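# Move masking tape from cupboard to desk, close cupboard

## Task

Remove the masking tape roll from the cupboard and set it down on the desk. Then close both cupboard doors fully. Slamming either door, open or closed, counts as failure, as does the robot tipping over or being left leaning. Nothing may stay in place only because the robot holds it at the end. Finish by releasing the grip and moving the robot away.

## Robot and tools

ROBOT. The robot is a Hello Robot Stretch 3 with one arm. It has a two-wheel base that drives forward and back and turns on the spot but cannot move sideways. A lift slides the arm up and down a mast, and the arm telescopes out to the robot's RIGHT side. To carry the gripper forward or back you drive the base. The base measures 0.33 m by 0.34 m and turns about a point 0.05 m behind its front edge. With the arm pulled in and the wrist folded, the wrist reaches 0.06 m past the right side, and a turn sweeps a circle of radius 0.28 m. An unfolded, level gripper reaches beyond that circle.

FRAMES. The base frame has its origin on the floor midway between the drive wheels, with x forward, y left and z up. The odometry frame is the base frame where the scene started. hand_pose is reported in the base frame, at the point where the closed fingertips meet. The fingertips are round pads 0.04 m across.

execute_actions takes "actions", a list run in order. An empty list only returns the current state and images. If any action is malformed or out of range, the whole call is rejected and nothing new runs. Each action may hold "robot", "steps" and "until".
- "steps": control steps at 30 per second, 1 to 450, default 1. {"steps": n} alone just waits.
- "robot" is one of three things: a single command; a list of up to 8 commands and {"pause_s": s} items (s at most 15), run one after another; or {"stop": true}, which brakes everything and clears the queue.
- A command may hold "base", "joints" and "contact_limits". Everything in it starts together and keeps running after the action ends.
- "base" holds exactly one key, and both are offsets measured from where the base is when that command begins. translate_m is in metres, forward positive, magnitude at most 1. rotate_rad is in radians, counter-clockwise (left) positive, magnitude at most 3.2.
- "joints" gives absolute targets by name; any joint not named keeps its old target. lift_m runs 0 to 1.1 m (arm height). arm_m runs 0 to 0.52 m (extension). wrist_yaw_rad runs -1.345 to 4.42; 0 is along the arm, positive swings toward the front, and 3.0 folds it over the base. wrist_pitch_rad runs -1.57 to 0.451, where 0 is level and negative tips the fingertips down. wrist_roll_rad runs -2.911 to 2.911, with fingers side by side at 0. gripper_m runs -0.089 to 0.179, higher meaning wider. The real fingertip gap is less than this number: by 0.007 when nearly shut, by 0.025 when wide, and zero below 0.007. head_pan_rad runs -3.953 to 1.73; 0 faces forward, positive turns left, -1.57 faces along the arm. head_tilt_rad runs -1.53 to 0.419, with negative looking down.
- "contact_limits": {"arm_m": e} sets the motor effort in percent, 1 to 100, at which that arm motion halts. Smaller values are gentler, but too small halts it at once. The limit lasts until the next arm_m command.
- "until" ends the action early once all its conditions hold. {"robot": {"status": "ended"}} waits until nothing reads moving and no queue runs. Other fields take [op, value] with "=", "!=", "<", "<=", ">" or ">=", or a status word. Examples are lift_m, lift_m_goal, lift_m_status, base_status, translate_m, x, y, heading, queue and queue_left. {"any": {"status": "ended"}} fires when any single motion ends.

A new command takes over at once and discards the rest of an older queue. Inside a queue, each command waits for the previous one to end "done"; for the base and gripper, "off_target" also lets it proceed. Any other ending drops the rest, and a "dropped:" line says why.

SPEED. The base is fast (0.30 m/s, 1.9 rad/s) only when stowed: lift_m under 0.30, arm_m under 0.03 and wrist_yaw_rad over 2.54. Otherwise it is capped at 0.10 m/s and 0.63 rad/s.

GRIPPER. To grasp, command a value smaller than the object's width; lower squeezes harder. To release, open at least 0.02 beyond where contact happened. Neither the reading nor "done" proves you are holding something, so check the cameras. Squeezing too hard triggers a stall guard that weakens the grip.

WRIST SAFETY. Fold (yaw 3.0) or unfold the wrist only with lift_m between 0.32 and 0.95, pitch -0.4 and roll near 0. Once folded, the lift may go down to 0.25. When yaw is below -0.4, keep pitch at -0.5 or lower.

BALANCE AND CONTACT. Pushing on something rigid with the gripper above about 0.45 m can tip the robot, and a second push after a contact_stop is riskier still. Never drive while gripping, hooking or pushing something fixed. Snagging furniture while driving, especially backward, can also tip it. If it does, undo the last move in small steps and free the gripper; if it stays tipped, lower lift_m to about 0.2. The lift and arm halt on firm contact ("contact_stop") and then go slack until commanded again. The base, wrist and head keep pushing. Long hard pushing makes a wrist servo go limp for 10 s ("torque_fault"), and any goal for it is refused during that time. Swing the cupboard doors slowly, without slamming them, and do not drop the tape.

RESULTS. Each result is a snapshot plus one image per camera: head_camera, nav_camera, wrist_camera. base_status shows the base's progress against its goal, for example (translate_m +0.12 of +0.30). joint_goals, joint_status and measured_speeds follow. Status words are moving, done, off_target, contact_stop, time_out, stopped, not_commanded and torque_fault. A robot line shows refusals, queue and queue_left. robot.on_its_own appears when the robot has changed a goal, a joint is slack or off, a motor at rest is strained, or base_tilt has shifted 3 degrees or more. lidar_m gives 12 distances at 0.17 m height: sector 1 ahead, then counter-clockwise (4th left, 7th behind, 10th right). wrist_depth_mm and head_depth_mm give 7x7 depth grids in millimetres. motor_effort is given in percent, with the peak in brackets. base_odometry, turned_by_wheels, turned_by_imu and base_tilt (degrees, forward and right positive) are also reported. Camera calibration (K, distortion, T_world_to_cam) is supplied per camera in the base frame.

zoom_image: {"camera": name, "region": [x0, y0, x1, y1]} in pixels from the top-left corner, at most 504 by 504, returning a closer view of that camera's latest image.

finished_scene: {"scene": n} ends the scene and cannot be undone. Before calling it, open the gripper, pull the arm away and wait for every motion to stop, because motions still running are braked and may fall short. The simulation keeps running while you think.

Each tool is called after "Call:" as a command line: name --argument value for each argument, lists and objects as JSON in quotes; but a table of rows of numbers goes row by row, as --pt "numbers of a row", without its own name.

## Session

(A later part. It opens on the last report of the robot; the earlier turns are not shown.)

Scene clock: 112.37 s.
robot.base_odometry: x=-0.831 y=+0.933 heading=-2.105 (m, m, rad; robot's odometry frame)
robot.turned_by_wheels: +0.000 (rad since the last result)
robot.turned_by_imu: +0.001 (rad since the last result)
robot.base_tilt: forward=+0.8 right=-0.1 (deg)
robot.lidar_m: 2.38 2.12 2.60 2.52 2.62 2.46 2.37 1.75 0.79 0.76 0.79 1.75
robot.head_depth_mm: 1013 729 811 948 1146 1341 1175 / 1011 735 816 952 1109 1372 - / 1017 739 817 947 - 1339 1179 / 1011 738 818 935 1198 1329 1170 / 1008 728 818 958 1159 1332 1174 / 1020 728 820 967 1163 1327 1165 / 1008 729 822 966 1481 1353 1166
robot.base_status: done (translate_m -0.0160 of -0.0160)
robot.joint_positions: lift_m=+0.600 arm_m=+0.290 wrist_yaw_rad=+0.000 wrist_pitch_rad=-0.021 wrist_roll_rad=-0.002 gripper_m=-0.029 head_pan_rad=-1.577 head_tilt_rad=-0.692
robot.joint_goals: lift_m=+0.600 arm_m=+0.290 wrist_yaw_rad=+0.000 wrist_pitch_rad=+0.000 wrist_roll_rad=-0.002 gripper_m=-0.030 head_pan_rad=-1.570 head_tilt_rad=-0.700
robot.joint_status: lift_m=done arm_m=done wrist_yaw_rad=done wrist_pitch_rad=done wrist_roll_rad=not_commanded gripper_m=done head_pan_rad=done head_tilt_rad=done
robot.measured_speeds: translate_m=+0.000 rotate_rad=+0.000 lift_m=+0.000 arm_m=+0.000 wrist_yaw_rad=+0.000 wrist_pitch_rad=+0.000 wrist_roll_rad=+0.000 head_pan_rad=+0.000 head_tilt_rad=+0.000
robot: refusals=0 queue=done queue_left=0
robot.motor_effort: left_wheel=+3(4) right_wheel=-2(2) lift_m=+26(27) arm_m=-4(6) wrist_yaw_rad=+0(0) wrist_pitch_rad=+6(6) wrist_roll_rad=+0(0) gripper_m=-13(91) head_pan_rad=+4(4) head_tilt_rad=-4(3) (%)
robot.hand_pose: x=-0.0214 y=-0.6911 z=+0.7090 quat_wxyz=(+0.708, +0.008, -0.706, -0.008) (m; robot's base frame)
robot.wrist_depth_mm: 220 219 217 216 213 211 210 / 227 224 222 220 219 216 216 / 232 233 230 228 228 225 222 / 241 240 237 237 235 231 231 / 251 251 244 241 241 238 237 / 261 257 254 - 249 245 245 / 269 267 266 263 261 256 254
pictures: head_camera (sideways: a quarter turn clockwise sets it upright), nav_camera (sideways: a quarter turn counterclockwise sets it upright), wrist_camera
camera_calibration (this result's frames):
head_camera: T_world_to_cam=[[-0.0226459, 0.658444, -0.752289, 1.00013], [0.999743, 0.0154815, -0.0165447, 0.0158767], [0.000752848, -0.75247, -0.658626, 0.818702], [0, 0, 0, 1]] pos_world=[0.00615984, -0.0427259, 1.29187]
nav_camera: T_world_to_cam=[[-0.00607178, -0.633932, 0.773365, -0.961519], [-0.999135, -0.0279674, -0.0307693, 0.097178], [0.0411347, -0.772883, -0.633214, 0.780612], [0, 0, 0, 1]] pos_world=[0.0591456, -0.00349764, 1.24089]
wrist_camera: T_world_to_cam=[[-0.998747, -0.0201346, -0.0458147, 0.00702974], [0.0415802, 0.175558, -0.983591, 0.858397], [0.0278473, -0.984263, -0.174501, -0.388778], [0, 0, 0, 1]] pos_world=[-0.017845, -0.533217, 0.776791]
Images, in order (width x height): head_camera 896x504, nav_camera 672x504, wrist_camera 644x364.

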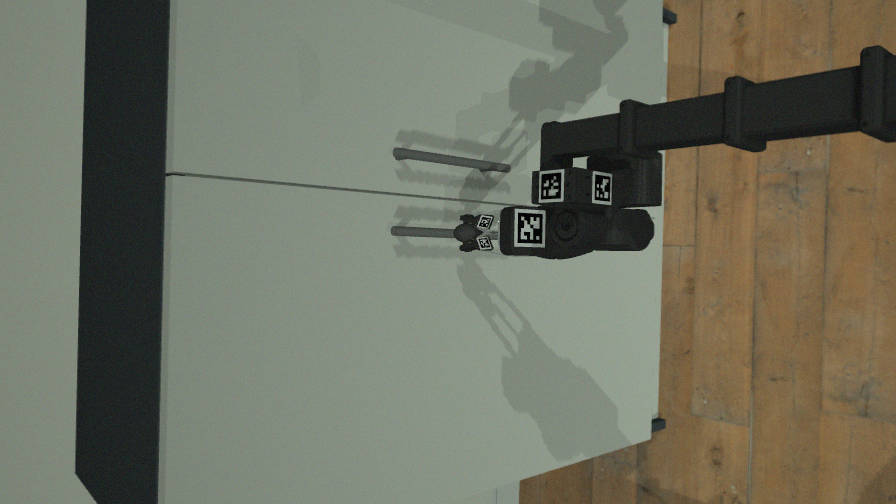

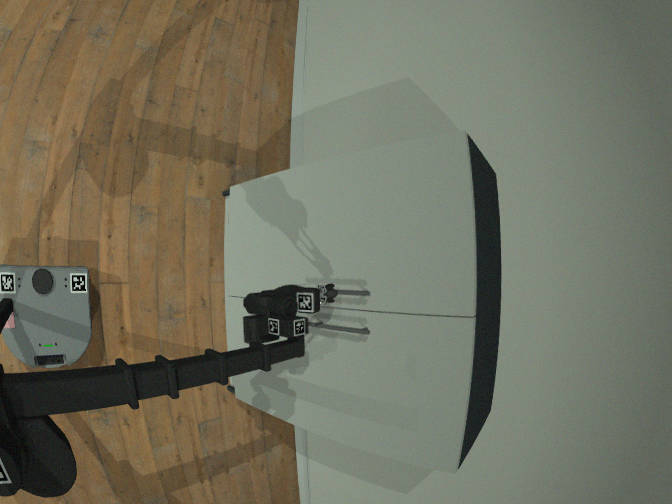

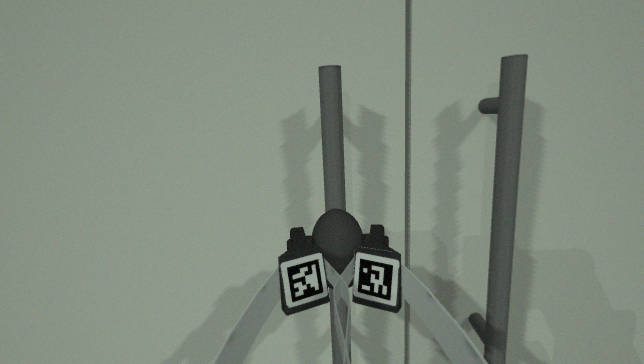

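Call:
execute_actions --actions '[{"robot":[{"joints":{"gripper_m":0.05}},{"joints":{"arm_m":0.342},"contact_limits":{"arm_m":15}},{"joints":{"gripper_m":-0.06}}],"steps":450,"until":{"robot":{"status":"ended"}}}]'

Scene clock: 125.77 s.
robot.base_odometry: x=-0.831 y=+0.933 heading=-2.105 (m, m, rad; robot's odometry frame)
robot.turned_by_wheels: +0.000 (rad since the last result)
robot.turned_by_imu: +0.001 (rad since the last result)
robot.base_tilt: forward=+0.8 right=+0.0 (deg)
robot.lidar_m: 2.37 2.12 2.60 2.52 2.62 2.46 2.37 1.75 0.79 0.76 0.79 1.75
robot.head_depth_mm: 1001 732 809 950 1139 1340 1180 / 1009 735 813 953 1115 1348 - / 1010 732 812 932 - 1326 1176 / 1011 735 810 927 1186 1337 1175 / 1012 731 812 959 1158 1326 1163 / 1012 726 819 960 1167 1331 1170 / 1008 729 820 966 1493 1357 1170
robot.base_status: done (translate_m -0.0160 of -0.0160)
robot.joint_positions: lift_m=+0.600 arm_m=+0.342 wrist_yaw_rad=+0.002 wrist_pitch_rad=-0.021 wrist_roll_rad=-0.002 gripper_m=-0.058 head_pan_rad=-1.577 head_tilt_rad=-0.692
robot.joint_goals: lift_m=+0.600 arm_m=+0.342 wrist_yaw_rad=+0.000 wrist_pitch_rad=+0.000 wrist_roll_rad=-0.002 gripper_m=-0.060 head_pan_rad=-1.570 head_tilt_rad=-0.700
robot.joint_status: lift_m=done arm_m=done wrist_yaw_rad=done wrist_pitch_rad=done wrist_roll_rad=not_commanded gripper_m=done head_pan_rad=done head_tilt_rad=done
robot.measured_speeds: translate_m=+0.000 rotate_rad=+0.000 lift_m=+0.000 arm_m=+0.000 wrist_yaw_rad=+0.000 wrist_pitch_rad=+0.000 wrist_roll_rad=+0.000 head_pan_rad=+0.000 head_tilt_rad=+0.000
robot: refusals=0 queue=done queue_left=0
robot.motor_effort: left_wheel=+5(5) right_wheel=-3(3) lift_m=+27(27) arm_m=-1(7) wrist_yaw_rad=-2(3) wrist_pitch_rad=+6(6) wrist_roll_rad=+0(0) gripper_m=-32(100) head_pan_rad=+4(4) head_tilt_rad=-3(3) (%)
robot.contact_limits: arm_m 15 (drawing in: default 21, maximum 34; extending or still: default 28, maximum 46)
robot.hand_pose: x=-0.0210 y=-0.7427 z=+0.7090 quat_wxyz=(+0.708, +0.008, -0.706, -0.007) (m; robot's base frame)
robot.wrist_depth_mm: 166 166 164 162 161 163 162 / 172 171 170 166 166 168 164 / 178 177 174 171 172 173 170 / 185 183 180 176 177 179 175 / 191 189 187 147 183 186 182 / 197 196 193 153 191 191 188 / 206 201 200 198 197 198 196
pictures: head_camera (sideways: a quarter turn clockwise sets it upright), nav_camera (sideways: a quarter turn counterclockwise sets it upright), wrist_camera
camera_calibration (this result's frames):
head_camera: T_world_to_cam=[[-0.0226461, 0.658445, -0.752288, 1.00013], [0.999743, 0.0154818, -0.0165446, 0.0158767], [0.000753033, -0.75247, -0.658627, 0.818703], [0, 0, 0, 1]] pos_world=[0.00615985, -0.0427259, 1.29187]
nav_camera: T_world_to_cam=[[-0.00607163, -0.633933, 0.773364, -0.961518], [-0.999135, -0.0279676, -0.0307694, 0.097178], [0.0411349, -0.772882, -0.633215, 0.780613], [0, 0, 0, 1]] pos_world=[0.0591456, -0.00349755, 1.24089]
wrist_camera: T_world_to_cam=[[-0.998718, -0.0214984, -0.045817, 0.00532762], [0.041341, 0.175671, -0.98358, 0.86751], [0.0291941, -0.984214, -0.174557, -0.439533], [0, 0, 0, 1]] pos_world=[-0.0177111, -0.584877, 0.776786]
Images, in order (width x height): head_camera 896x504, nav_camera 672x504, wrist_camera 644x364.

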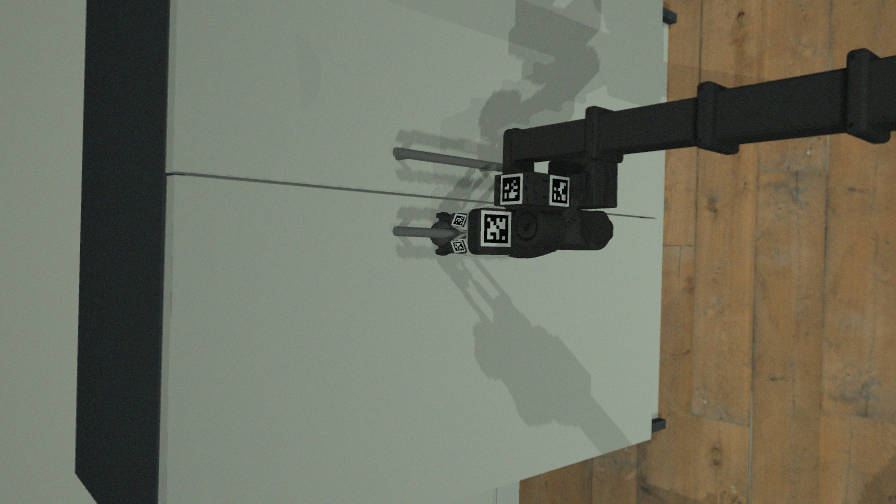

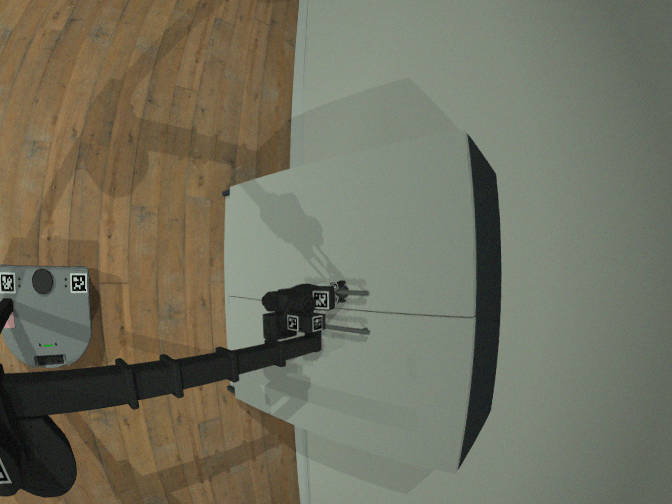

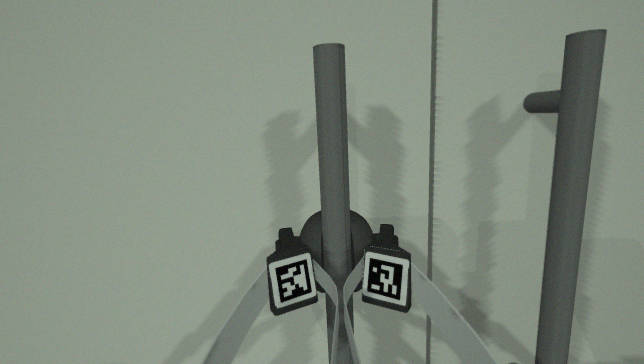

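Call:
execute_actions --actions '[{"robot":[{"joints":{"arm_m":0.29}},{"joints":{"arm_m":0.24},"base":{"translate_m":0.02}}],"steps":450,"until":{"robot":{"status":"ended"}}}]'

Scene clock: 133.37 s.
robot.base_odometry: x=-0.841 y=+0.916 heading=-2.105 (m, m, rad; robot's odometry frame)
robot.turned_by_wheels: +0.000 (rad since the last result)
robot.turned_by_imu: +0.001 (rad since the last result)
robot.base_tilt: forward=+0.9 right=+0.0 (deg)
robot.lidar_m: 2.35 2.10 2.60 2.52 2.62 2.48 2.39 1.75 0.79 0.65 0.74 1.75
robot.head_depth_mm: 1003 736 810 947 1144 1343 1173 / 1004 735 812 948 1119 1357 - / 1013 725 721 909 1093 1313 1184 / 1010 722 707 814 991 1270 1171 / 1014 678 735 866 1057 1304 1174 / 1014 696 765 909 1111 1324 1164 / 1013 711 793 950 1543 1345 1170
robot.base_status: done (translate_m +0.0200 of +0.0200)
robot.joint_positions: lift_m=+0.600 arm_m=+0.240 wrist_yaw_rad=+0.013 wrist_pitch_rad=-0.022 wrist_roll_rad=-0.002 gripper_m=-0.027 head_pan_rad=-1.577 head_tilt_rad=-0.692
robot.joint_goals: lift_m=+0.600 arm_m=+0.240 wrist_yaw_rad=+0.000 wrist_pitch_rad=+0.000 wrist_roll_rad=-0.002 gripper_m=-0.028 head_pan_rad=-1.570 head_tilt_rad=-0.700
robot.joint_status: lift_m=done arm_m=done wrist_yaw_rad=done wrist_pitch_rad=done wrist_roll_rad=not_commanded gripper_m=done head_pan_rad=done head_tilt_rad=done
robot.measured_speeds: translate_m=+0.000 rotate_rad=+0.000 lift_m=+0.000 arm_m=+0.000 wrist_yaw_rad=+0.000 wrist_pitch_rad=+0.000 wrist_roll_rad=+0.000 head_pan_rad=+0.000 head_tilt_rad=+0.000
robot: refusals=0 queue=done queue_left=0
robot.on_its_own: gripper_m is held at -0.028, not at your -0.060, by its stall guard, which is not easing now
robot.motor_effort: left_wheel=+9(21) right_wheel=-7(11) lift_m=+26(27) arm_m=-5(6) wrist_yaw_rad=-11(21) wrist_pitch_rad=+6(6) wrist_roll_rad=+0(0) gripper_m=-21(32) head_pan_rad=+4(4) head_tilt_rad=-3(2) (%)
robot.hand_pose: x=-0.0182 y=-0.6411 z=+0.7087 quat_wxyz=(+0.708, +0.013, -0.706, -0.003) (m; robot's base frame)
robot.wrist_depth_mm: 219 200 182 166 156 257 254 / 226 208 188 168 161 262 260 / 239 214 196 174 165 272 271 / 249 226 202 179 171 282 278 / 262 236 213 150 176 285 287 / 277 247 225 157 183 297 298 / 292 258 229 208 190 311 305
pictures: head_camera (sideways: a quarter turn clockwise sets it upright), nav_camera (sideways: a quarter turn counterclockwise sets it upright), wrist_camera
camera_calibration (this result's frames):
head_camera: T_world_to_cam=[[-0.0226459, 0.658445, -0.752288, 1.00013], [0.999743, 0.0154816, -0.0165446, 0.0158767], [0.000752854, -0.752469, -0.658627, 0.818703], [0, 0, 0, 1]] pos_world=[0.00615984, -0.0427259, 1.29187]
nav_camera: T_world_to_cam=[[-0.00607178, -0.633933, 0.773364, -0.961518], [-0.999135, -0.0279673, -0.0307694, 0.097178], [0.0411347, -0.772882, -0.633215, 0.780613], [0, 0, 0, 1]] pos_world=[0.0591456, -0.00349756, 1.24089]
wrist_camera: T_world_to_cam=[[-0.998416, -0.0326369, -0.0458361, 0.00323944], [0.0393635, 0.176961, -0.98343, 0.850006], [0.0402073, -0.983677, -0.175396, -0.338475], [0, 0, 0, 1]] pos_world=[-0.0166158, -0.483262, 0.776702]
Images, in order (width x height): head_camera 896x504, nav_camera 672x504, wrist_camera 644x364.

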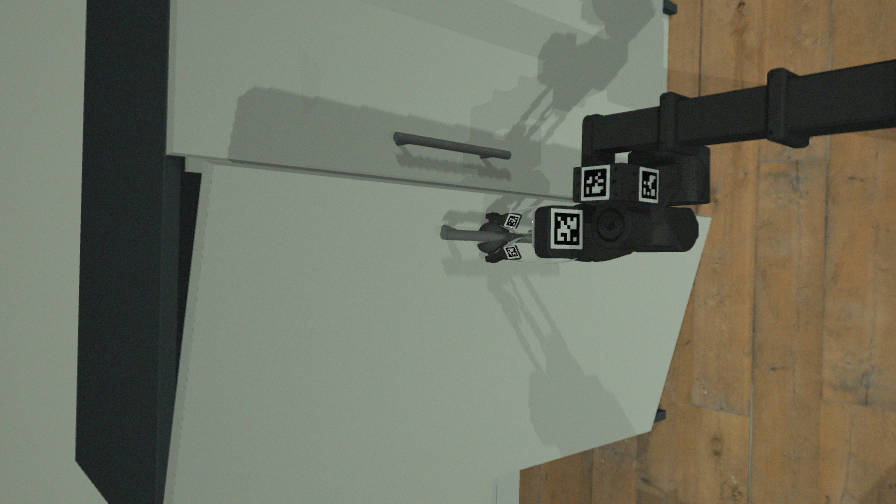

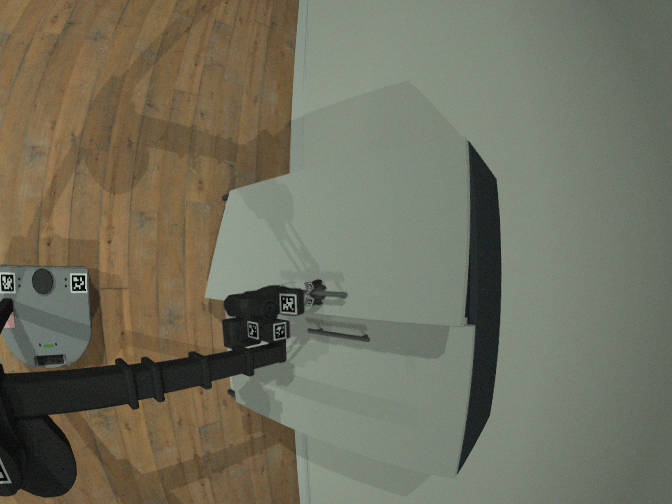

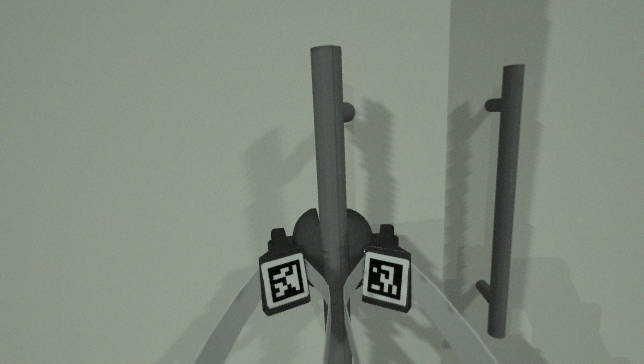

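Call:
execute_actions --actions '[{"robot":[{"joints":{"arm_m":0.198,"wrist_yaw_rad":-0.1},"base":{"translate_m":0.058}},{"joints":{"arm_m":0.164,"wrist_yaw_rad":-0.22},"base":{"translate_m":0.058}},{"joints":{"arm_m":0.135,"wrist_yaw_rad":-0.32},"base":{"translate_m":0.055}}],"steps":450,"until":{"robot":{"status":"ended"}}}]'

Scene clock: 165.27 s.
robot.base_odometry: x=-0.900 y=+0.816 heading=-2.105 (m, m, rad; robot's odometry frame)
robot.turned_by_wheels: -0.001 (rad since the last result)
robot.turned_by_imu: -0.001 (rad since the last result)
robot.base_tilt: forward=+0.7 right=+0.1 (deg)
robot.lidar_m: 2.24 2.00 2.59 2.52 2.61 2.60 2.51 1.75 0.79 0.57 0.76 1.75
robot.head_depth_mm: 1007 734 812 948 1152 1351 1183 / 1004 803 588 717 1149 1334 - / 1012 741 623 720 824 - 1154 / 1012 725 668 778 932 1198 1172 / 1008 678 718 853 1048 1303 1174 / 1013 703 780 943 1494 1363 1162 / 1052 1133 1367 1603 1621 1364 1165
robot.base_status: done (translate_m +0.0580 of +0.0580)
robot.joint_positions: lift_m=+0.600 arm_m=+0.164 wrist_yaw_rad=-0.250 wrist_pitch_rad=-0.023 wrist_roll_rad=-0.002 gripper_m=-0.027 head_pan_rad=-1.577 head_tilt_rad=-0.692
robot.joint_goals: lift_m=+0.600 arm_m=+0.164 wrist_yaw_rad=-0.220 wrist_pitch_rad=+0.000 wrist_roll_rad=-0.002 gripper_m=-0.028 head_pan_rad=-1.570 head_tilt_rad=-0.700
robot.joint_status: lift_m=done arm_m=done wrist_yaw_rad=off_target wrist_pitch_rad=done wrist_roll_rad=not_commanded gripper_m=done head_pan_rad=done head_tilt_rad=done
robot.measured_speeds: translate_m=+0.000 rotate_rad=+0.000 lift_m=+0.000 arm_m=+0.000 wrist_yaw_rad=+0.000 wrist_pitch_rad=+0.000 wrist_roll_rad=+0.000 head_pan_rad=+0.000 head_tilt_rad=+0.000
robot: refusals=0 queue=dropped queue_left=0
robot.on_its_own: gripper_m is held at -0.028, not at your -0.060, by its stall guard, which is not easing now; wrist_yaw_rad is at rest, and its effort (+27) is outside its rest range (-12 to +12)
robot.motor_effort: left_wheel=-8(28) right_wheel=+7(17) lift_m=+27(27) arm_m=-2(8) wrist_yaw_rad=+27(51) wrist_pitch_rad=+7(7) wrist_roll_rad=+0(0) gripper_m=-21(25) head_pan_rad=+4(4) head_tilt_rad=-3(3) (%)
robot.hand_pose: x=-0.0847 y=-0.5569 z=+0.7084 quat_wxyz=(+0.701, -0.080, -0.702, -0.097) (m; robot's base frame)
robot.wrist_depth_mm: 211 195 180 167 156 390 421 / 220 204 187 172 161 407 435 / 230 213 194 178 166 425 457 / 240 221 201 185 172 438 471 / 253 230 209 150 176 455 489 / 266 240 220 155 191 463 507 / 282 254 231 208 192 488 529
pictures: head_camera (sideways: a quarter turn clockwise sets it upright), nav_camera (sideways: a quarter turn counterclockwise sets it upright), wrist_camera
dropped: robot: command 1 of its queue: wrist_yaw_rad: off_target
camera_calibration (this result's frames):
head_camera: T_world_to_cam=[[-0.0226457, 0.658445, -0.752288, 1.00013], [0.999743, 0.0154813, -0.0165446, 0.0158767], [0.000752674, -0.752469, -0.658627, 0.818703], [0, 0, 0, 1]] pos_world=[0.00615983, -0.0427259, 1.29187]
nav_camera: T_world_to_cam=[[-0.00607193, -0.633933, 0.773364, -0.961518], [-0.999135, -0.0279671, -0.0307694, 0.097178], [0.0411345, -0.772882, -0.633215, 0.780613], [0, 0, 0, 1]] pos_world=[0.0591456, -0.00349757, 1.24089]
wrist_camera: T_world_to_cam=[[-0.972557, 0.228101, -0.0458588, 0.0869191], [0.0843486, 0.161973, -0.983184, 0.832664], [-0.216837, -0.96007, -0.176768, -0.260693], [0, 0, 0, 1]] pos_world=[-0.0422282, -0.404979, 0.776566]
Images, in order (width x height): head_camera 896x504, nav_camera 672x504, wrist_camera 644x364.

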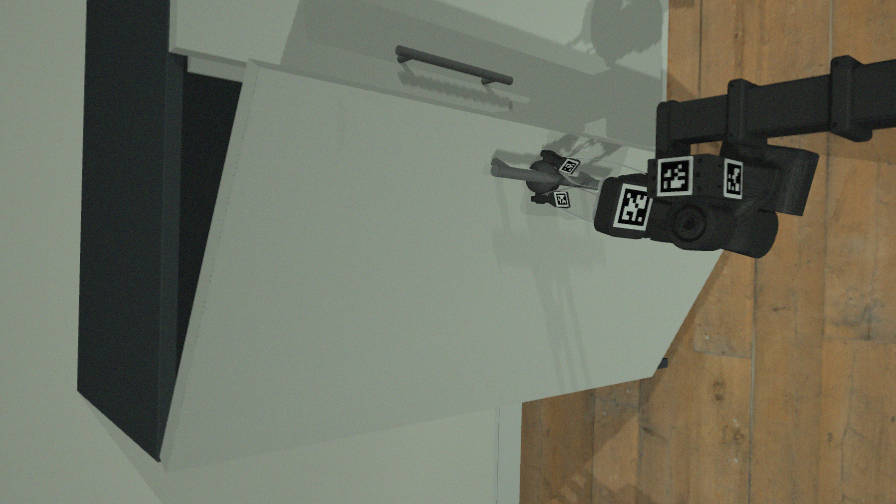

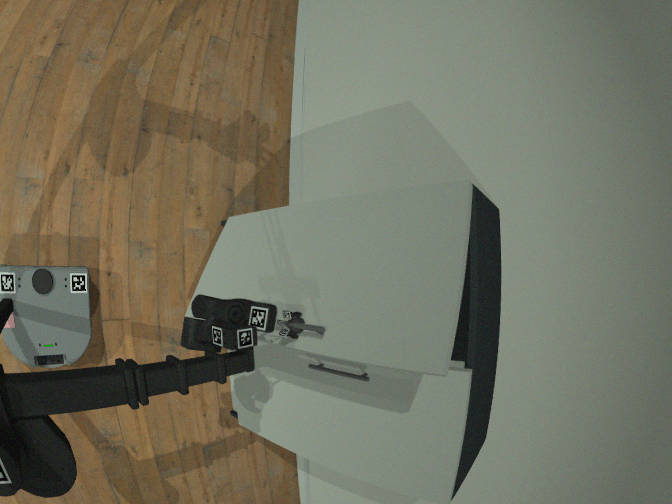

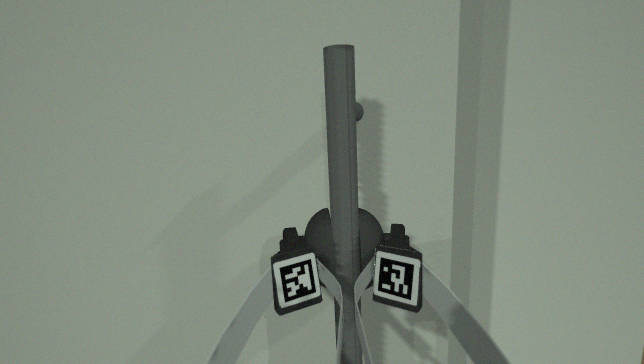

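Call:
execute_actions --actions '[{"robot":{"joints":{"arm_m":0.142,"wrist_yaw_rad":-0.21}},"steps":100,"until":{"robot":{"status":"ended"}}},{"robot":[{"joints":{"gripper_m":0.055}},{"joints":{"arm_m":0.06}}],"steps":200,"until":{"robot":{"status":"ended"}}}]'

Scene clock: 175.87 s.
robot.base_odometry: x=-0.900 y=+0.816 heading=-2.105 (m, m, rad; robot's odometry frame)
robot.turned_by_wheels: +0.000 (rad since the last result)
robot.turned_by_imu: +0.002 (rad since the last result)
robot.base_tilt: forward=+0.8 right=+0.0 (deg)
robot.lidar_m: 2.24 2.00 2.61 2.52 2.62 2.61 2.51 1.75 0.79 0.55 0.76 1.74
robot.head_depth_mm: 1003 736 808 949 1145 1349 1179 / 1003 803 570 703 1150 1337 - / 1008 742 608 697 814 1000 - / 1011 726 654 765 916 1138 1199 / 1014 672 711 843 1033 1303 1178 / 1011 702 775 944 1497 1364 1167 / 1055 1124 1370 1595 1614 1343 1170
robot.base_status: done (translate_m +0.0580 of +0.0580)
robot.joint_positions: lift_m=+0.600 arm_m=+0.060 wrist_yaw_rad=-0.209 wrist_pitch_rad=-0.023 wrist_roll_rad=-0.002 gripper_m=+0.055 head_pan_rad=-1.577 head_tilt_rad=-0.692
robot.joint_goals: lift_m=+0.600 arm_m=+0.060 wrist_yaw_rad=-0.210 wrist_pitch_rad=+0.000 wrist_roll_rad=-0.002 gripper_m=+0.055 head_pan_rad=-1.570 head_tilt_rad=-0.700
robot.joint_status: lift_m=done arm_m=done wrist_yaw_rad=done wrist_pitch_rad=done wrist_roll_rad=not_commanded gripper_m=done head_pan_rad=done head_tilt_rad=done
robot.measured_speeds: translate_m=+0.000 rotate_rad=+0.000 lift_m=+0.000 arm_m=+0.000 wrist_yaw_rad=+0.000 wrist_pitch_rad=+0.000 wrist_roll_rad=+0.000 head_pan_rad=+0.000 head_tilt_rad=+0.000
robot: refusals=0 queue=done queue_left=0
robot.motor_effort: left_wheel=+2(8) right_wheel=-1(7) lift_m=+27(27) arm_m=-4(11) wrist_yaw_rad=-2(27) wrist_pitch_rad=+6(7) wrist_roll_rad=+0(0) gripper_m=+1(81) head_pan_rad=+4(4) head_tilt_rad=-2(4) (%)
robot.hand_pose: x=-0.0744 y=-0.4555 z=+0.7086 quat_wxyz=(+0.703, -0.065, -0.703, -0.082) (m; robot's base frame)
robot.wrist_depth_mm: 342 306 276 247 468 485 515 / 360 321 283 252 481 506 534 / 383 331 296 257 489 517 551 / 403 349 305 268 507 542 569 / 427 363 322 280 513 559 596 / 893 382 347 287 280 586 609 / 914 408 344 303 562 596 652
pictures: head_camera (sideways: a quarter turn clockwise sets it upright), nav_camera (sideways: a quarter turn counterclockwise sets it upright), wrist_camera
camera_calibration (this result's frames):
head_camera: T_world_to_cam=[[-0.0226459, 0.658453, -0.752281, 1.00012], [0.999743, 0.0154817, -0.0165444, 0.0158764], [0.000752894, -0.752463, -0.658635, 0.818713], [0, 0, 0, 1]] pos_world=[0.00615984, -0.0427258, 1.29187]
nav_camera: T_world_to_cam=[[-0.00607183, -0.633941, 0.773358, -0.961509], [-0.999135, -0.027967, -0.0307697, 0.0971785], [0.0411347, -0.772876, -0.633223, 0.780624], [0, 0, 0, 1]] pos_world=[0.0591456, -0.00349692, 1.24089]
wrist_camera: T_world_to_cam=[[-0.981222, 0.187354, -0.0458366, 0.0546604], [0.0773814, 0.164699, -0.983304, 0.816342], [-0.176677, -0.968387, -0.176104, -0.162322], [0, 0, 0, 1]] pos_world=[-0.0382143, -0.301882, 0.776632]
Images, in order (width x height): head_camera 896x504, nav_camera 672x504, wrist_camera 644x364.

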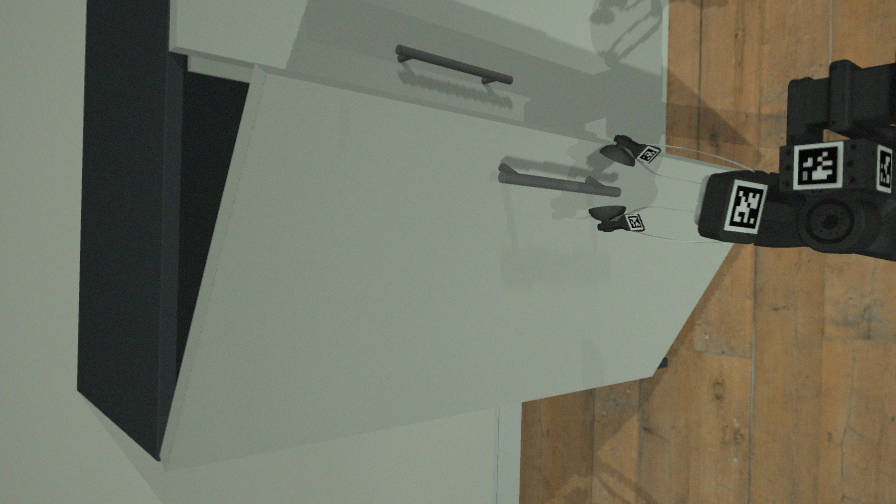

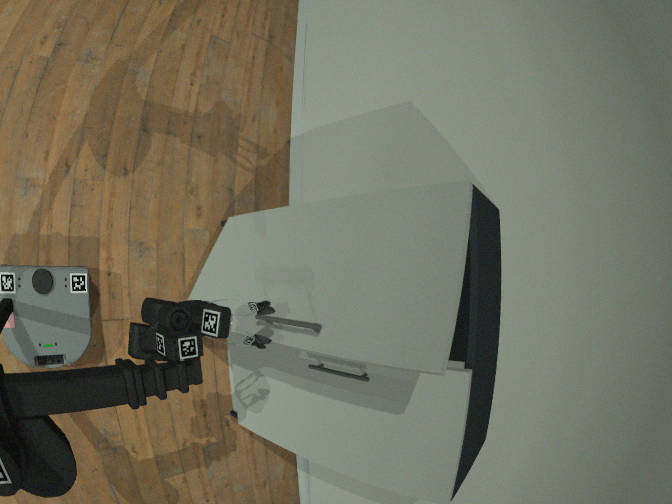

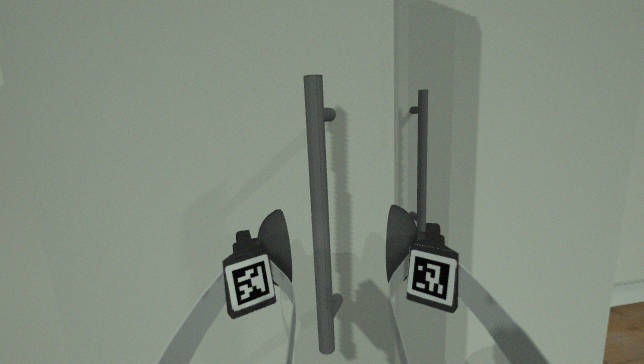

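Call:
execute_actions --actions '[{"robot":[{"joints":{"gripper_m":0.0,"head_pan_rad":-1.2,"arm_m":0.04},"base":{"translate_m":-0.30}},{"joints":{"wrist_yaw_rad":0.5}},{"joints":{"arm_m":0.25}}],"steps":450,"until":{"robot":{"status":"ended"}}}]'

Scene clock: 195.47 s.
robot.base_odometry: x=-0.748 y=+1.074 heading=-2.105 (m, m, rad; robot's odometry frame)
robot.turned_by_wheels: +0.000 (rad since the last result)
robot.turned_by_imu: +0.002 (rad since the last result)
robot.base_tilt: forward=+0.8 right=+0.0 (deg)
robot.lidar_m: 2.54 2.26 2.59 2.52 2.62 2.30 2.21 1.74 0.79 0.76 0.56 1.75
robot.head_depth_mm: 981 702 763 876 1003 1308 1193 / 1012 1127 1083 946 1035 1311 1175 / 1045 1176 625 999 1364 1341 1177 / 1082 778 654 758 895 1152 1173 / 1132 716 782 935 1187 1327 1165 / 1221 811 1011 1848 1613 1355 1173 / 1300 1481 1736 1910 1617 1350 1163
robot.base_status: done (translate_m -0.3000 of -0.3000)
robot.joint_positions: lift_m=+0.600 arm_m=+0.250 wrist_yaw_rad=+0.499 wrist_pitch_rad=-0.022 wrist_roll_rad=-0.002 gripper_m=+0.000 head_pan_rad=-1.207 head_tilt_rad=-0.692
robot.joint_goals: lift_m=+0.600 arm_m=+0.250 wrist_yaw_rad=+0.500 wrist_pitch_rad=+0.000 wrist_roll_rad=-0.002 gripper_m=+0.000 head_pan_rad=-1.200 head_tilt_rad=-0.700
robot.joint_status: lift_m=done arm_m=done wrist_yaw_rad=done wrist_pitch_rad=done wrist_roll_rad=not_commanded gripper_m=done head_pan_rad=done head_tilt_rad=done
robot.measured_speeds: translate_m=+0.000 rotate_rad=+0.000 lift_m=+0.000 arm_m=+0.000 wrist_yaw_rad=+0.000 wrist_pitch_rad=+0.000 wrist_roll_rad=+0.000 head_pan_rad=+0.000 head_tilt_rad=+0.000
robot: refusals=0 queue=done queue_left=0
robot.motor_effort: left_wheel=+3(4) right_wheel=-1(5) lift_m=+26(27) arm_m=+4(9) wrist_yaw_rad=+1(4) wrist_pitch_rad=+6(6) wrist_roll_rad=+0(0) gripper_m=-2(80) head_pan_rad=+4(37) head_tilt_rad=-3(2) (%)
robot.hand_pose: x=+0.1009 y=-0.6191 z=+0.7087 quat_wxyz=(+0.688, +0.182, -0.682, +0.167) (m; robot's base frame)
robot.wrist_depth_mm: - 497 665 810 696 234 209 / - 502 667 819 705 235 216 / 150 127 648 794 481 241 222 / - 130 628 835 343 247 226 / - 132 693 879 294 252 231 / - 136 673 - 298 263 237 / - 142 602 531 495 270 244
pictures: head_camera (sideways: a quarter turn clockwise sets it upright), nav_camera (sideways: a quarter turn counterclockwise sets it upright), wrist_camera
camera_calibration (this result's frames):
head_camera: T_world_to_cam=[[-0.259054, 0.605776, -0.752281, 1.00156], [0.926593, 0.375703, -0.0165444, 0.0163226], [0.272612, -0.701344, -0.658635, 0.817055], [0, 0, 0, 1]] pos_world=[0.0215952, -0.039817, 1.29187]
nav_camera: T_world_to_cam=[[0.223419, -0.593297, 0.773358, -0.962909], [-0.921514, -0.387125, -0.0307697, 0.096705], [0.317641, -0.705785, -0.633223, 0.778937], [0, 0, 0, 1]] pos_world=[0.0568248, 0.0159079, 1.24089]
wrist_camera: T_world_to_cam=[[-0.867494, -0.495333, -0.0458243, -0.176825], [-0.0479352, 0.174928, -0.983414, 0.84894], [0.495133, -0.850908, -0.175493, -0.285274], [0, 0, 0, 1]] pos_world=[0.0285481, -0.478833, 0.776693]
Images, in order (width x height): head_camera 896x504, nav_camera 672x504, wrist_camera 644x364.

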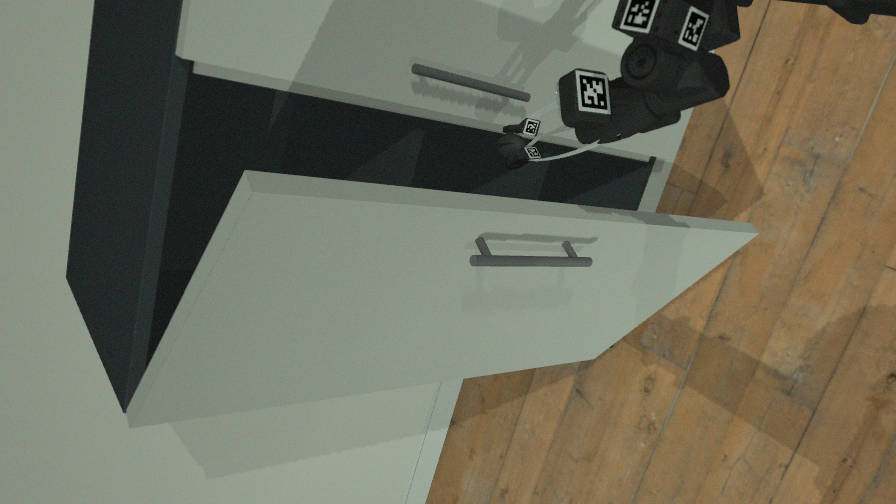

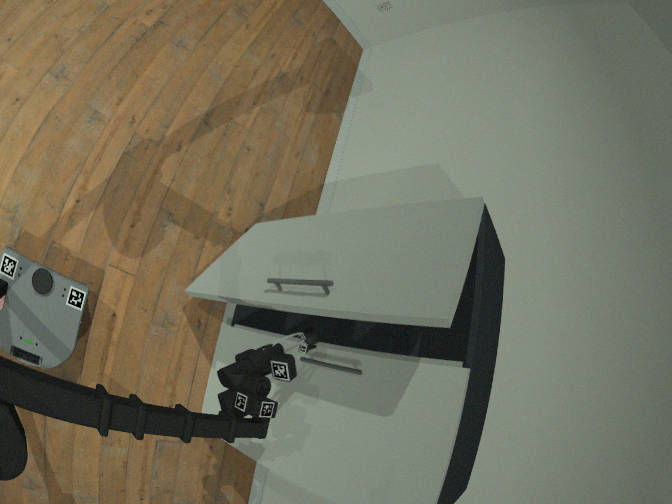

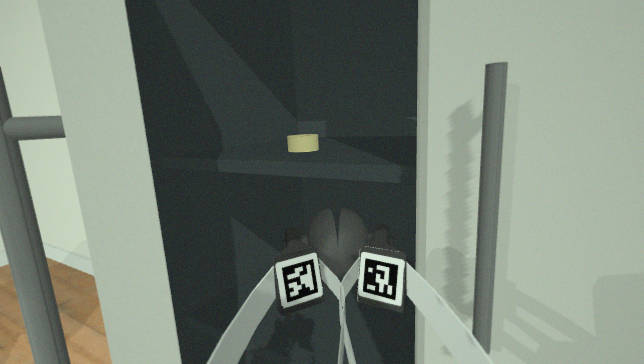

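Call:
execute_actions --actions '[{"robot":[{"joints":{"wrist_yaw_rad":0.9,"arm_m":0.32}},{"base":{"translate_m":0.05}},{"base":{"translate_m":0.10},"joints":{"arm_m":0.19}}],"steps":450,"until":{"robot":{"status":"ended"}}}]'

Scene clock: 216.70 s.
robot.base_odometry: x=-0.824 y=+0.945 heading=-2.105 (m, m, rad; robot's odometry frame)
robot.turned_by_wheels: +0.000 (rad since the last result)
robot.turned_by_imu: +0.001 (rad since the last result)
robot.base_tilt: forward=+0.8 right=+0.0 (deg)
robot.lidar_m: 2.39 2.13 2.60 2.53 2.61 2.45 2.36 1.75 0.79 0.77 0.46 0.47
robot.head_depth_mm: 982 810 1184 969 1071 1140 1177 / 1020 1152 1176 1242 1363 1289 1178 / 1046 1189 1175 1270 1414 1324 1176 / 1106 918 1057 1236 1416 1355 1177 / 1172 764 811 906 1037 1193 1167 / 1236 1319 597 647 710 849 1149 / 1288 1485 486 530 1524 1352 1164
robot.base_status: done (translate_m +0.1000 of +0.1000)
robot.joint_positions: lift_m=+0.600 arm_m=+0.190 wrist_yaw_rad=+0.899 wrist_pitch_rad=-0.022 wrist_roll_rad=-0.002 gripper_m=+0.000 head_pan_rad=-1.207 head_tilt_rad=-0.692
robot.joint_goals: lift_m=+0.600 arm_m=+0.190 wrist_yaw_rad=+0.900 wrist_pitch_rad=+0.000 wrist_roll_rad=-0.002 gripper_m=+0.000 head_pan_rad=-1.200 head_tilt_rad=-0.700
robot.joint_status: lift_m=done arm_m=done wrist_yaw_rad=done wrist_pitch_rad=done wrist_roll_rad=not_commanded gripper_m=done head_pan_rad=done head_tilt_rad=done
robot.measured_speeds: translate_m=+0.000 rotate_rad=+0.000 lift_m=+0.000 arm_m=+0.000 wrist_yaw_rad=+0.000 wrist_pitch_rad=+0.000 wrist_roll_rad=+0.000 head_pan_rad=+0.000 head_tilt_rad=+0.000
robot: refusals=0 queue=done queue_left=0
robot.motor_effort: left_wheel=+3(9) right_wheel=-2(8) lift_m=+27(26) arm_m=-4(4) wrist_yaw_rad=+1(20) wrist_pitch_rad=+7(6) wrist_roll_rad=+0(0) gripper_m=-3(3) head_pan_rad=+4(5) head_tilt_rad=-2(3) (%)
robot.hand_pose: x=+0.1786 y=-0.4946 z=+0.7087 quat_wxyz=(+0.641, +0.314, -0.633, +0.300) (m; robot's base frame)
robot.wrist_depth_mm: 204 235 285 363 480 624 637 / 205 238 290 372 492 675 651 / 209 241 294 384 503 610 511 / 212 245 303 391 520 692 622 / 215 249 306 369 550 747 682 / 218 253 305 - 618 649 635 / 222 258 304 412 567 511 508
pictures: head_camera (sideways: a quarter turn clockwise sets it upright), nav_camera (sideways: a quarter turn counterclockwise sets it upright), wrist_camera
camera_calibration (this result's frames):
head_camera: T_world_to_cam=[[-0.259105, 0.605754, -0.752281, 1.00156], [0.926561, 0.37578, -0.0165444, 0.0163228], [0.27267, -0.701321, -0.658635, 0.817055], [0, 0, 0, 1]] pos_world=[0.0215985, -0.0398157, 1.29187]
nav_camera: T_world_to_cam=[[0.223469, -0.593279, 0.773358, -0.962909], [-0.921481, -0.387202, -0.0307697, 0.0967048], [0.3177, -0.705759, -0.633223, 0.778937], [0, 0, 0, 1]] pos_world=[0.0568234, 0.0159122, 1.24089]
wrist_camera: T_world_to_cam=[[-0.606344, -0.793881, -0.0458243, -0.242034], [-0.112219, 0.142474, -0.983416, 0.826328], [0.787245, -0.591146, -0.175477, -0.141552], [0, 0, 0, 1]] pos_world=[0.0574102, -0.393555, 0.776694]
Images, in order (width x height): head_camera 896x504, nav_camera 672x504, wrist_camera 644x364.

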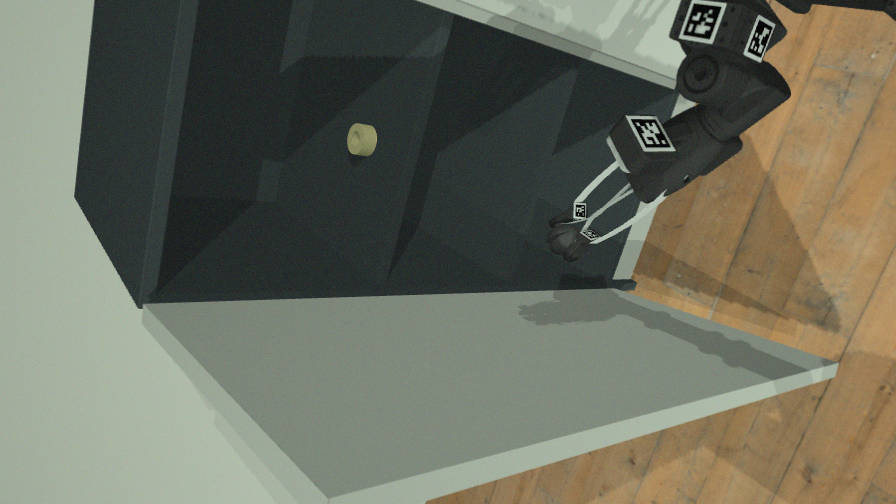

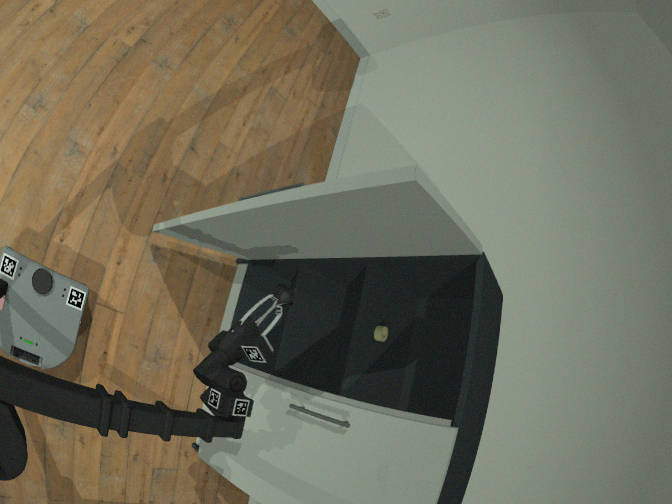

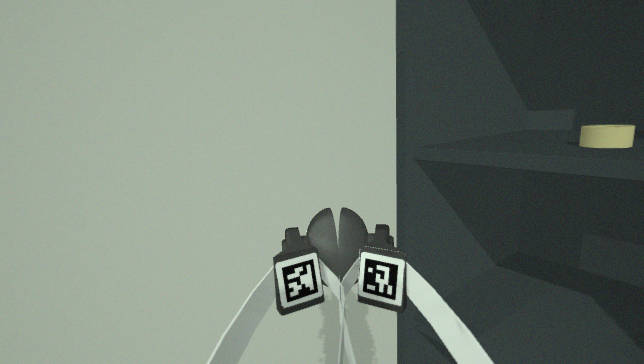

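Call:
execute_actions --actions '[]'

Scene clock: 218.87 s.
robot.base_odometry: x=-0.824 y=+0.945 heading=-2.105 (m, m, rad; robot's odometry frame)
robot.turned_by_wheels: +0.000 (rad since the last result)
robot.turned_by_imu: +0.000 (rad since the last result)
robot.base_tilt: forward=+0.8 right=+0.0 (deg)
robot.lidar_m: 2.39 2.13 2.60 2.52 2.62 2.44 2.36 1.74 0.79 0.77 0.47 0.47
robot.head_depth_mm: 978 816 1180 970 1068 1140 1187 / 1015 1146 1180 1238 1366 1298 1177 / 1045 1182 1178 1273 1422 1310 1175 / 1113 922 1056 1228 1428 1360 1180 / 1177 774 823 924 1056 1265 1175 / 1231 1312 616 675 742 856 1127 / 1283 1460 505 542 679 1353 1170
robot.base_status: done (translate_m +0.1000 of +0.1000)
robot.joint_positions: lift_m=+0.600 arm_m=+0.190 wrist_yaw_rad=+0.899 wrist_pitch_rad=-0.022 wrist_roll_rad=-0.002 gripper_m=+0.000 head_pan_rad=-1.207 head_tilt_rad=-0.692
robot.joint_goals: lift_m=+0.600 arm_m=+0.190 wrist_yaw_rad=+0.900 wrist_pitch_rad=+0.000 wrist_roll_rad=-0.002 gripper_m=+0.000 head_pan_rad=-1.200 head_tilt_rad=-0.700
robot.joint_status: lift_m=done arm_m=done wrist_yaw_rad=done wrist_pitch_rad=done wrist_roll_rad=not_commanded gripper_m=done head_pan_rad=done head_tilt_rad=done
robot.measured_speeds: translate_m=+0.000 rotate_rad=+0.000 lift_m=+0.000 arm_m=+0.000 wrist_yaw_rad=+0.000 wrist_pitch_rad=+0.000 wrist_roll_rad=+0.000 head_pan_rad=+0.000 head_tilt_rad=+0.000
robot: refusals=0 queue=done queue_left=0
robot.motor_effort: left_wheel=+3(3) right_wheel=-1(2) lift_m=+27(27) arm_m=-4(4) wrist_yaw_rad=+2(1) wrist_pitch_rad=+6(6) wrist_roll_rad=+0(0) gripper_m=-3(2) head_pan_rad=+5(4) head_tilt_rad=-2(2) (%)
robot.hand_pose: x=+0.1786 y=-0.4946 z=+0.7087 quat_wxyz=(+0.641, +0.314, -0.633, +0.300) (m; robot's base frame)
robot.wrist_depth_mm: 213 244 293 366 477 633 617 / 216 246 300 375 492 667 624 / 220 253 303 388 517 624 510 / 222 254 312 394 518 680 630 / 226 261 313 383 567 755 679 / 228 261 319 - 605 661 640 / 231 267 317 426 570 509 504
pictures: head_camera (sideways: a quarter turn clockwise sets it upright), nav_camera (sideways: a quarter turn counterclockwise sets it upright), wrist_camera
camera_calibration (this result's frames):
head_camera: T_world_to_cam=[[-0.259105, 0.605754, -0.752281, 1.00156], [0.926561, 0.37578, -0.0165444, 0.0163228], [0.27267, -0.701321, -0.658635, 0.817055], [0, 0, 0, 1]] pos_world=[0.0215985, -0.0398157, 1.29187]
nav_camera: T_world_to_cam=[[0.223469, -0.593279, 0.773358, -0.962909], [-0.921482, -0.387202, -0.0307697, 0.0967048], [0.3177, -0.705759, -0.633223, 0.778937], [0, 0, 0, 1]] pos_world=[0.0568234, 0.0159122, 1.24089]
wrist_camera: T_world_to_cam=[[-0.606344, -0.793881, -0.0458244, -0.242034], [-0.112219, 0.142474, -0.983416, 0.826328], [0.787245, -0.591146, -0.175477, -0.141552], [0, 0, 0, 1]] pos_world=[0.0574102, -0.393555, 0.776694]
Images, in order (width x height): head_camera 896x504, nav_camera 672x504, wrist_camera 644x364.

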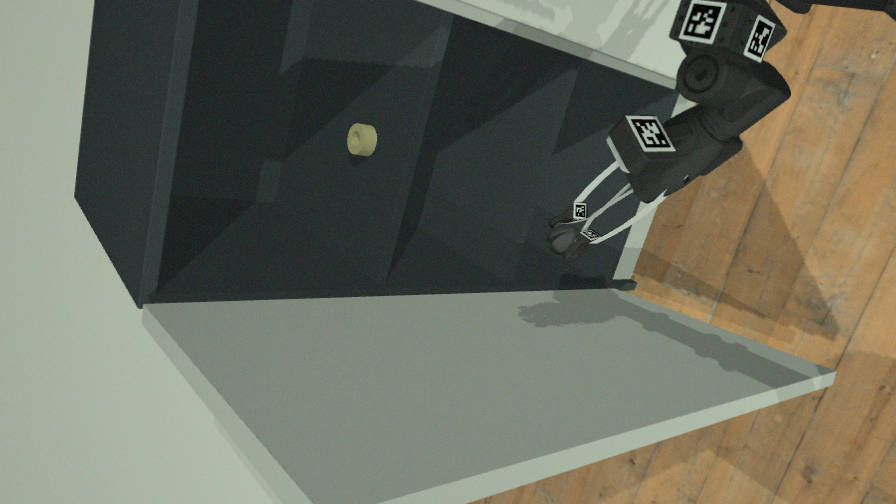

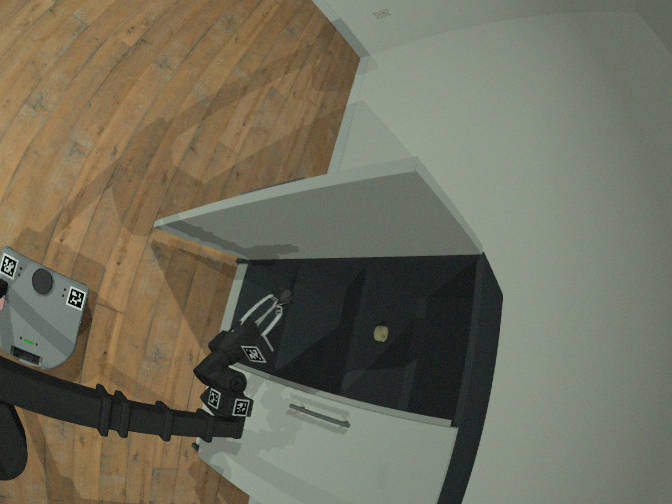

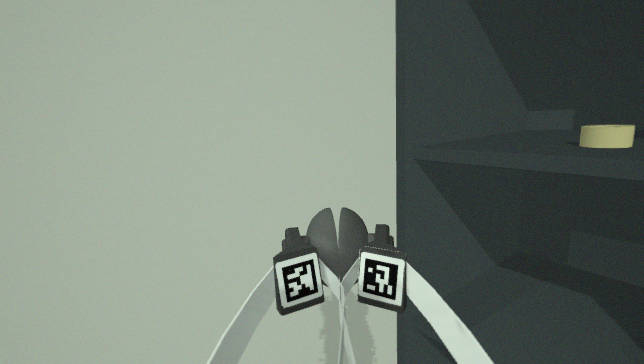

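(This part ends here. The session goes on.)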